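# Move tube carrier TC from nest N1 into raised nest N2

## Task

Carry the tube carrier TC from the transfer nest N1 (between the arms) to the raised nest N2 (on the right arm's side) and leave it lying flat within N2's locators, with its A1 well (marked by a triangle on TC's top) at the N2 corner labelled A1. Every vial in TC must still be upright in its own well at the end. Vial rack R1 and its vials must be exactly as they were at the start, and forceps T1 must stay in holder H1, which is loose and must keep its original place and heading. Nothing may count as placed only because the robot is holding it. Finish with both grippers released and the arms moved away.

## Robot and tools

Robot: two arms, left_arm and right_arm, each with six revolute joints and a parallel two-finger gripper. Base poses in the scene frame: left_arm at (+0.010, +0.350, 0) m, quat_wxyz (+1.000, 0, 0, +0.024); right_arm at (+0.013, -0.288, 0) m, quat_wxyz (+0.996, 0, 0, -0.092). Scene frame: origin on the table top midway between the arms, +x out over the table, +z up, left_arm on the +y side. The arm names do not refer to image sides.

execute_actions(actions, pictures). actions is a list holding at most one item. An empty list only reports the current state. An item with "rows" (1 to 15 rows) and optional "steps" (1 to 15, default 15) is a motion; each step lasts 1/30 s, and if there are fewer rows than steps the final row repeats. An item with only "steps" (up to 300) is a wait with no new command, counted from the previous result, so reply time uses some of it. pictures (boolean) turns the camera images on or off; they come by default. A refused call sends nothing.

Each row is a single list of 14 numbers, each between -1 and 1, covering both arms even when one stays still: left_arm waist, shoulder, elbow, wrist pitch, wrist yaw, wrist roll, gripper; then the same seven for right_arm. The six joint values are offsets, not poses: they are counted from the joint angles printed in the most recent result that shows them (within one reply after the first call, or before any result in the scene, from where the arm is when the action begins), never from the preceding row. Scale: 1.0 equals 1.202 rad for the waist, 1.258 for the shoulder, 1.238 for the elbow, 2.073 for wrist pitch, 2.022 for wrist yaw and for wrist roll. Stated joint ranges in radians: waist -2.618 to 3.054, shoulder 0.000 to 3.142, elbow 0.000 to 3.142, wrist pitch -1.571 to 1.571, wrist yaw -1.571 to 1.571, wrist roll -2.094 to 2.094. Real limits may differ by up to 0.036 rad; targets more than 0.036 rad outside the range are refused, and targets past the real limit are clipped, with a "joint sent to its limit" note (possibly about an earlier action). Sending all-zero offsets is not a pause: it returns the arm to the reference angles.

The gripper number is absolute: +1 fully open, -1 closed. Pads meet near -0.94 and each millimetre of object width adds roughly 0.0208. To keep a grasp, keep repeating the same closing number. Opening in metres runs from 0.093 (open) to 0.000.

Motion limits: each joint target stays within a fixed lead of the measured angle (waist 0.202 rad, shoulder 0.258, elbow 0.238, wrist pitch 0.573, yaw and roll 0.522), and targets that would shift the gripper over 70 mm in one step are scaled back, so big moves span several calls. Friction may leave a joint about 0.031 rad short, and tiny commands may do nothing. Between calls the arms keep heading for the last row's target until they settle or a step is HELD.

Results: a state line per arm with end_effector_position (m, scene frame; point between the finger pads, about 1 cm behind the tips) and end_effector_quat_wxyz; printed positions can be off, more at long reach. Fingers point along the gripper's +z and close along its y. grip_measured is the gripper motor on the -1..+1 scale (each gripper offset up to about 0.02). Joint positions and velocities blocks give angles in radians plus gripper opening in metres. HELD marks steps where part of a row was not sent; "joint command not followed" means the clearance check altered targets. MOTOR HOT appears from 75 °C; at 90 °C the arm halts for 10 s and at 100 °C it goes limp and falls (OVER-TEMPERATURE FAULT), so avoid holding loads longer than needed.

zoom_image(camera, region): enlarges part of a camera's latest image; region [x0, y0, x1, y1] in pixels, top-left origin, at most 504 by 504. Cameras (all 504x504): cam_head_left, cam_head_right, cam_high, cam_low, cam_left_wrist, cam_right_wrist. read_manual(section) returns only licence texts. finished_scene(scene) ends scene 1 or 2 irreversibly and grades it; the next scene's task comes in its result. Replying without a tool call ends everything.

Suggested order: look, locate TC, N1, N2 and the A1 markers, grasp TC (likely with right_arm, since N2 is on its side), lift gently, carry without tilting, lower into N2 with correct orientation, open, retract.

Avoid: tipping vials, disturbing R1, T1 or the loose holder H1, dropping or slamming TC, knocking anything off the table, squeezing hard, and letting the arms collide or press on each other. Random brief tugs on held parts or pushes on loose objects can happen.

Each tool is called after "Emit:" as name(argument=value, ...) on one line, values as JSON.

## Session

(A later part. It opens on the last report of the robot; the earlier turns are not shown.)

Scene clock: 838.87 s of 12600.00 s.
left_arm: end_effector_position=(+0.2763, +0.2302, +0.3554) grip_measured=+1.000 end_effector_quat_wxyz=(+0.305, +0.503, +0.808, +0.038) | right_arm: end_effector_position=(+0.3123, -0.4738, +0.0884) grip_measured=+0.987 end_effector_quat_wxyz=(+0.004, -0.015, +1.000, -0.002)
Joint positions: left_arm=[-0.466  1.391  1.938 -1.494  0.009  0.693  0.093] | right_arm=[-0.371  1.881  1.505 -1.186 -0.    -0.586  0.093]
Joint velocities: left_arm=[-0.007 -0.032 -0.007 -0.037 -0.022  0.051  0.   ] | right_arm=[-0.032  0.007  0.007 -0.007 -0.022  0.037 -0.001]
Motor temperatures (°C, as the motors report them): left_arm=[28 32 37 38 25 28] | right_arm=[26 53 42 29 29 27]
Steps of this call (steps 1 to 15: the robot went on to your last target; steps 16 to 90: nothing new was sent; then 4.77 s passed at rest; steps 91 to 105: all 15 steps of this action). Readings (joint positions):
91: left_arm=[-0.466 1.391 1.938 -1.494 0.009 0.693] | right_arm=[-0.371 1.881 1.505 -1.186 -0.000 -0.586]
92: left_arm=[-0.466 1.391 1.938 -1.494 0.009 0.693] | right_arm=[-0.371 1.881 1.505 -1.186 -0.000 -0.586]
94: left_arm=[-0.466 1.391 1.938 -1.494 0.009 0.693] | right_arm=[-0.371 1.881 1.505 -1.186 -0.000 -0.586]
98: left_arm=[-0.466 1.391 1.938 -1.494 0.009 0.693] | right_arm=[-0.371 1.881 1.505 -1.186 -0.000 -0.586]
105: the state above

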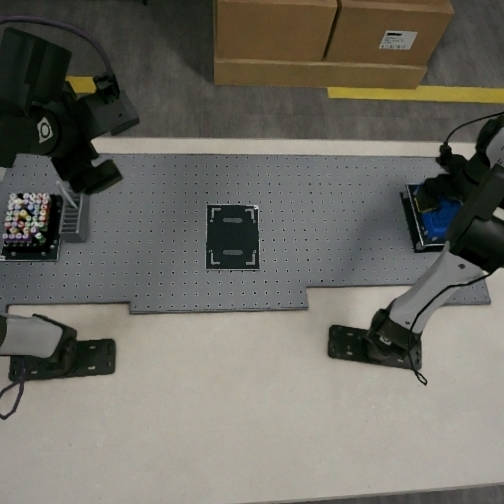

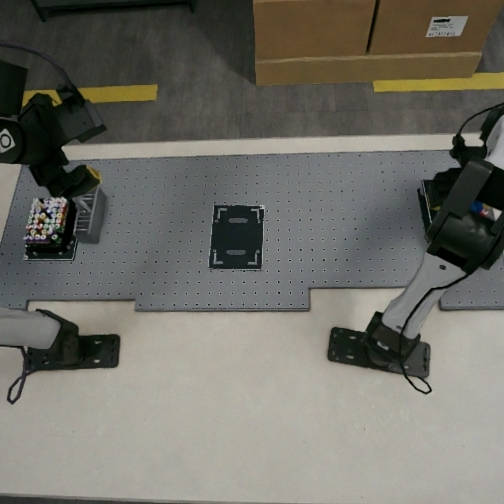

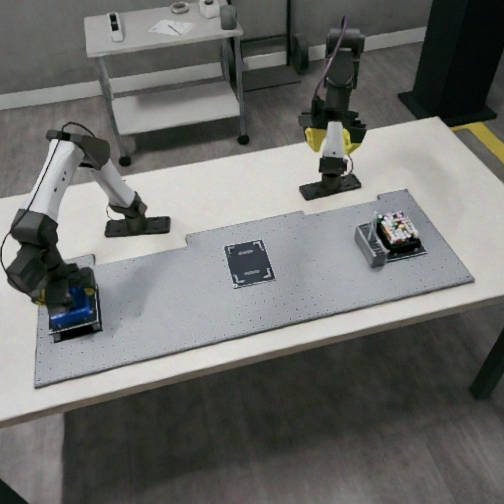

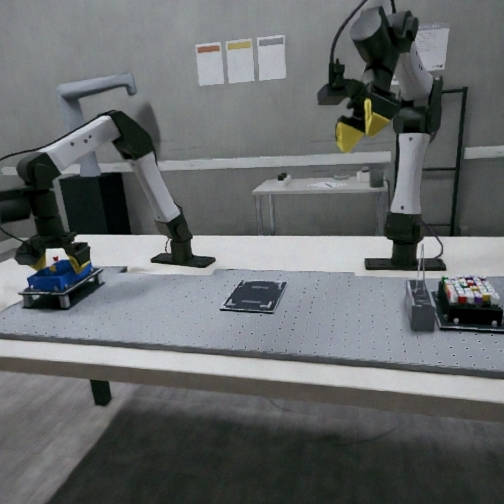

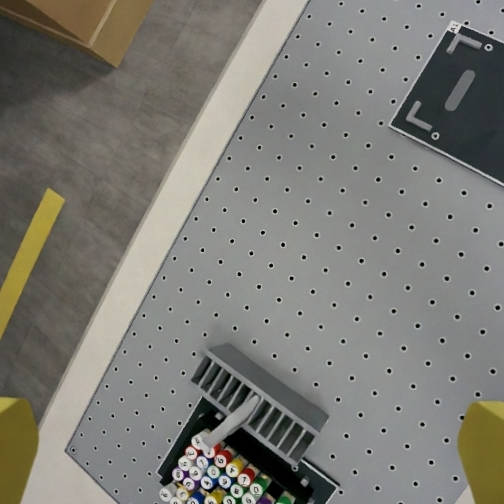

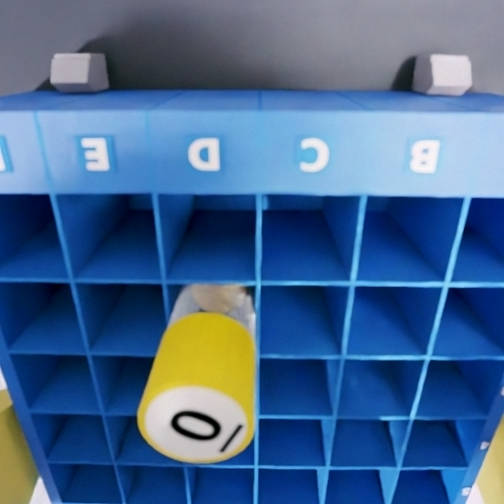

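Emit:
execute_actions(actions=[{"rows": [[0,0,0,0,0,0,1, 0,0,0.008,-0.005,0,0,1],[0,0,0,0,0,0,1, 0,0,0.018,-0.011,0,0,1],[0,0,0,0,0,0,1, 0,0,0.030,-0.018,0,0,1],[0,0,0,0,0,0,1, 0,0,0.044,-0.026,0,0,1],[0,0,0,0,0,0,1, 0,0,0.060,-0.036,0,0,1],[0,0,0,0,0,0,1, 0,0,0.078,-0.047,0,0,1],[0,0,0,0,0,0,1, 0,0,0.098,-0.059,0,0,1],[0,0,0,0,0,0,1, 0,0,0.120,-0.072,0,0,1],[0,0,0,0,0,0,1, 0,0,0.144,-0.086,0,0,1],[0,0,0,0,0,0,1, 0,0,0.168,-0.100,0,0,1],[0,0,0,0,0,0,1, 0,0,0.192,-0.115,0,0,1],[0,0,0,0,0,0,1, 0,0,0.216,-0.129,0,0,1],[0,0,0,0,0,0,1, 0,0,0.238,-0.142,0,0,1],[0,0,0,0,0,0,1, 0,0,0.256,-0.153,0,0,1],[0,0,0,0,0,0,1, 0,0,0.270,-0.161,0,0,1]], "steps": 15}])

Scene clock: 856.33 s of 12600.00 s.
left_arm: end_effector_position=(+0.2763, +0.2302, +0.3554) grip_measured=+1.000 end_effector_quat_wxyz=(+0.305, +0.503, +0.808, +0.038) | right_arm: end_effector_position=(+0.3253, -0.4818, +0.1599) grip_measured=+0.987 end_effector_quat_wxyz=(+0.031, -0.015, +0.999, -0.020)
Joint positions: left_arm=[-0.466  1.391  1.938 -1.494  0.009  0.693  0.093] | right_arm=[-0.371  1.881  1.787 -1.404 -0.    -0.586  0.093]
Joint velocities: left_arm=[ 0.017  0.007  0.007 -0.022  0.007  0.037  0.   ] | right_arm=[-0.007 -0.017  0.681 -0.769 -0.007  0.037 -0.001]
Motor temperatures (°C, as the motors report them): left_arm=[28 32 37 38 25 28] | right_arm=[26 52 43 28 29 27]
Steps of this call (steps 1 to 15: the robot went on to your last target; steps 16 to 90: nothing new was sent; then 13.97 s passed at rest; steps 91 to 105: all 15 steps of this action). Readings (joint positions):
91: left_arm=[-0.466 1.391 1.938 -1.494 0.009 0.693] | right_arm=[-0.371 1.881 1.505 -1.186 -0.000 -0.586]
92: left_arm=[-0.466 1.391 1.938 -1.494 0.009 0.693] | right_arm=[-0.371 1.881 1.505 -1.187 -0.000 -0.586]
94: left_arm=[-0.466 1.391 1.938 -1.494 0.009 0.693] | right_arm=[-0.371 1.881 1.514 -1.199 -0.000 -0.586]
98: left_arm=[-0.466 1.391 1.938 -1.494 0.009 0.693] | right_arm=[-0.371 1.881 1.588 -1.253 -0.000 -0.586]
105: the state above

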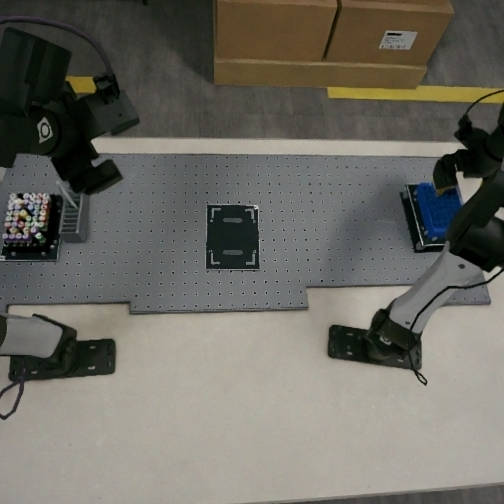

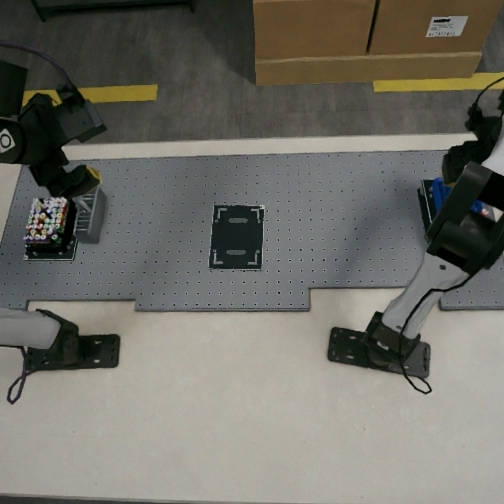

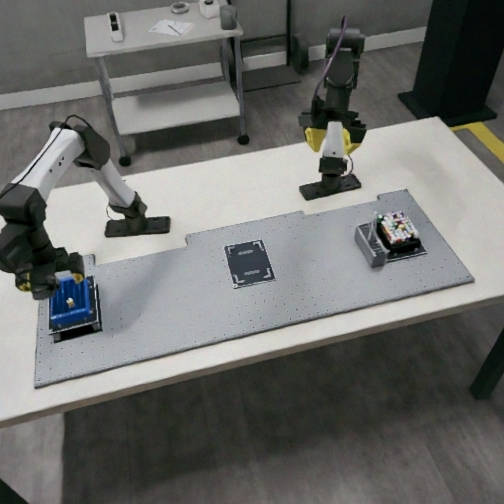

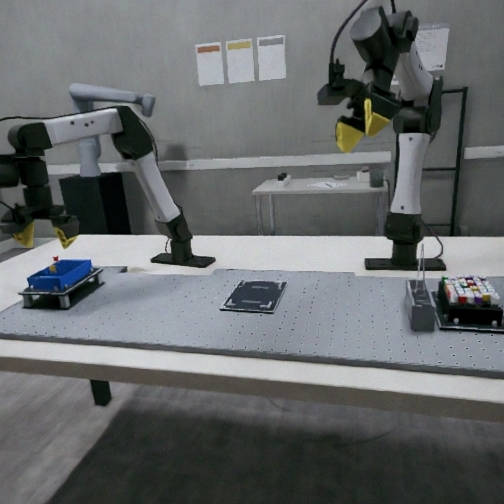

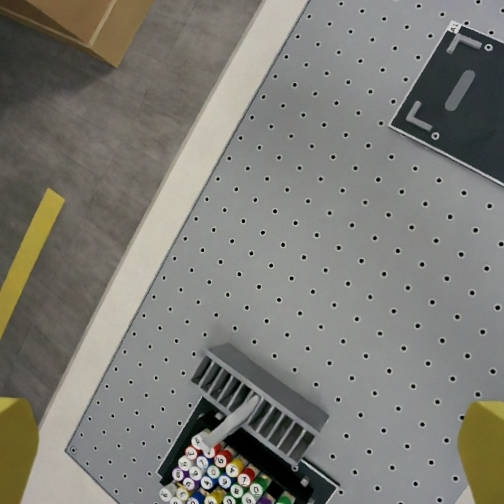

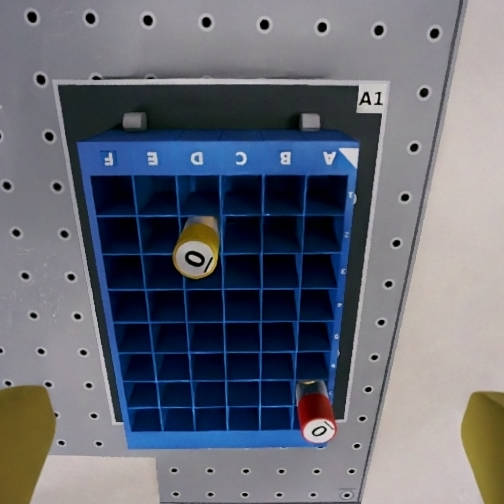

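Emit:
execute_actions(actions=[{"rows": [[0,0,0,0,0,0,1, 0,-0.02,0.02,0,0,0,1],[0,0,0,0,0,0,1, 0,-0.05,0.04,0,0,0,1],[0,0,0,0,0,0,1, 0,-0.09,0.06,0,0,0,1],[0,0,0,0,0,0,1, 0,-0.13,0.08,0,0,0,1],[0,0,0,0,0,0,1, 0,-0.17,0.10,0,0,0,1],[0,0,0,0,0,0,1, 0,-0.21,0.12,0,0,0,1],[0,0,0,0,0,0,1, 0,-0.25,0.13,0,0,0,1],[0,0,0,0,0,0,1, 0,-0.29,0.14,0,0,0,1],[0,0,0,0,0,0,1, 0,-0.32,0.15,0,0,0,1],[0,0,0,0,0,0,1, 0,-0.34,0.15,0,0,0,1],[0,0,0,0,0,0,1, 0,-0.35,0.15,0,0,0,1]], "steps": 15}])

Scene clock: 867.50 s of 12600.00 s.
left_arm: end_effector_position=(+0.2763, +0.2302, +0.3554) grip_measured=+1.000 end_effector_quat_wxyz=(+0.305, +0.503, +0.808, +0.038) | right_arm: end_effector_position=(+0.2830, -0.4556, +0.3690) grip_measured=+0.988 end_effector_quat_wxyz=(+0.292, -0.014, +0.938, -0.187)
Joint positions: left_arm=[-0.466  1.391  1.938 -1.494  0.009  0.693  0.093] | right_arm=[-0.371  1.426  1.971 -1.407 -0.    -0.586  0.093]
Joint velocities: left_arm=[-0.007 -0.012  0.012 -0.051 -0.051 -0.051  0.   ] | right_arm=[-0.002 -0.672  0.252  0.022 -0.022  0.095 -0.   ]
Motor temperatures (°C, as the motors report them): left_arm=[28 32 37 38 25 28] | right_arm=[26 52 44 28 29 27]
Steps of this call (steps 1 to 30: the robot went on to your last target; steps 31 to 90: nothing new was sent; then 7.67 s passed at rest; steps 91 to 105: all 15 steps of this action). Readings (joint positions):
91: left_arm=[-0.466 1.391 1.938 -1.494 0.009 0.693] | right_arm=[-0.371 1.881 1.825 -1.499 -0.000 -0.586]
92: left_arm=[-0.466 1.391 1.938 -1.494 0.009 0.693] | right_arm=[-0.371 1.877 1.825 -1.483 -0.000 -0.586]
94: left_arm=[-0.466 1.391 1.938 -1.494 0.009 0.693] | right_arm=[-0.371 1.849 1.828 -1.454 -0.000 -0.586]
98: left_arm=[-0.466 1.391 1.938 -1.494 0.009 0.693] | right_arm=[-0.371 1.711 1.878 -1.430 -0.000 -0.586]
105: the state above

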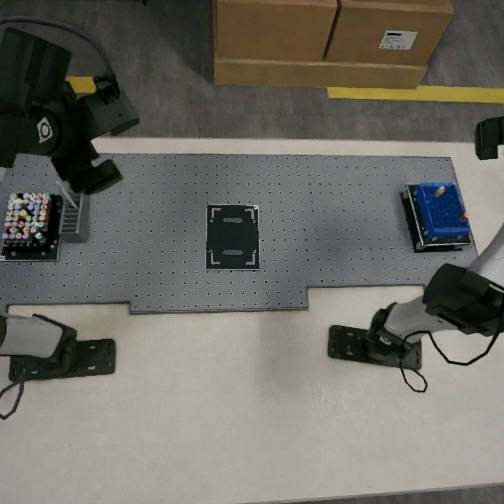

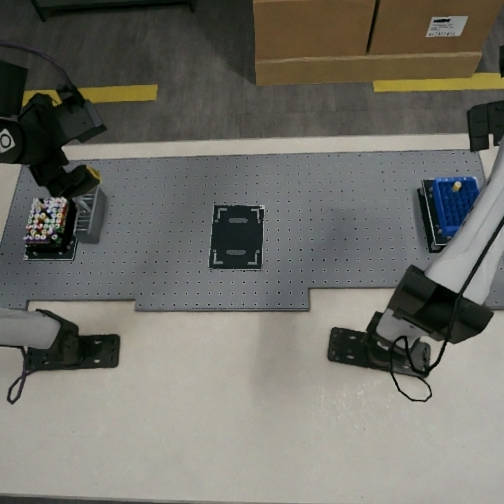

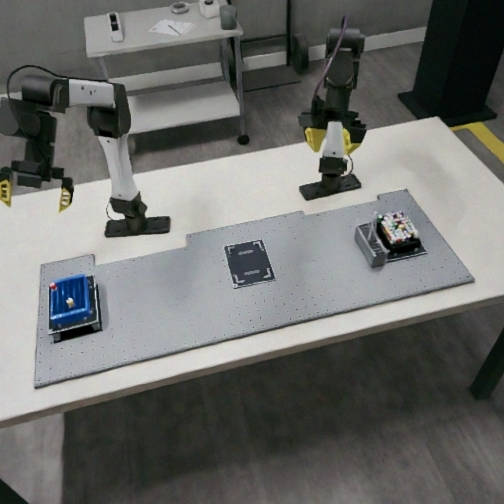

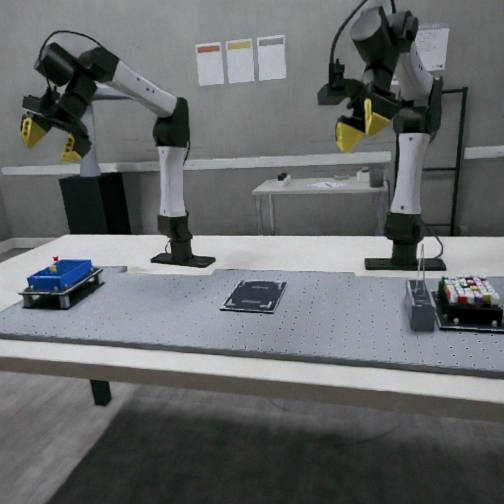

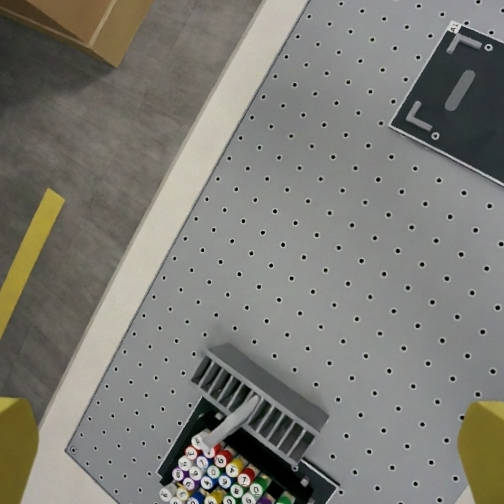

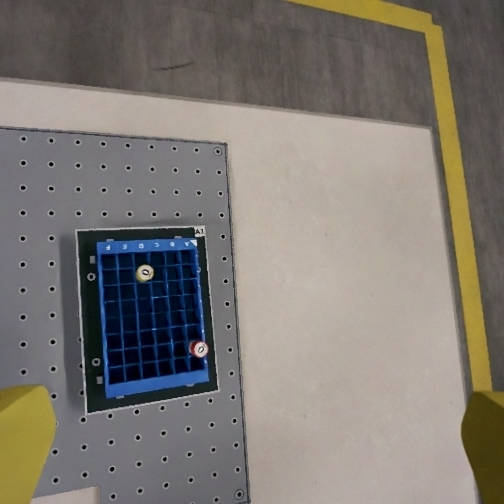

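Emit:
zoom_image(camera="cam_low", region=[10, 245, 120, 315])

Emit:
zoom_image(camera="cam_high", region=[30, 260, 120, 350])

Emit:
zoom_image(camera="cam_right_wrist", region=[60, 215, 240, 420])

Region (10, 245, 120, 315) of cam_low's 504x504 image, scaled by 4.582, with more detail than that image has; it fills the top 321 rows of this view, and the rest is white.

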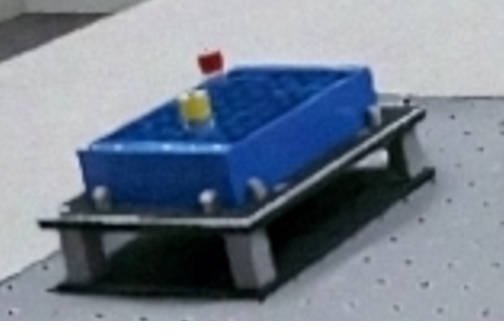

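Region (30, 260, 120, 350) of cam_high's 504x504 image, scaled by 5.600, with more detail than that image has.

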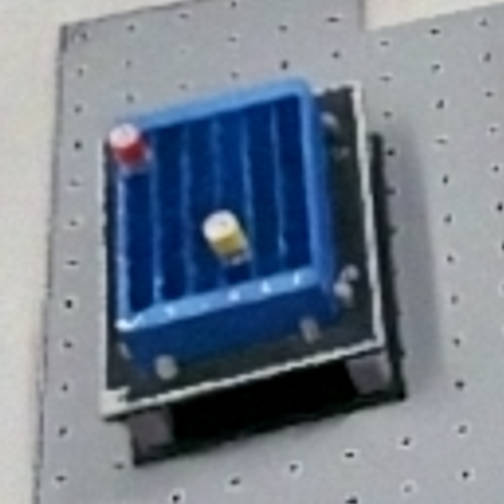

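Region (60, 215, 240, 420) of cam_right_wrist's 504x504 image, scaled by 2.459, with more detail than that image has; it fills the left 443 columns of this view, and the rest is white.

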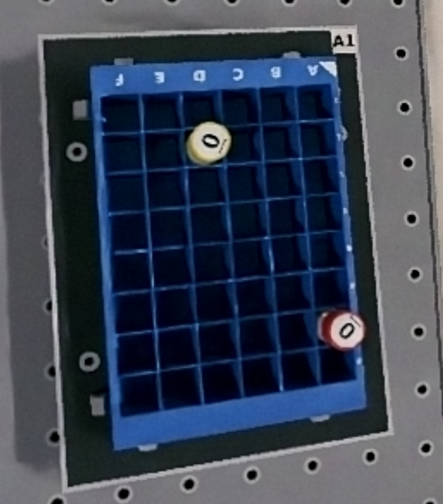

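Emit:
finished_scene(scene=1)

The scene is finished: the task was done.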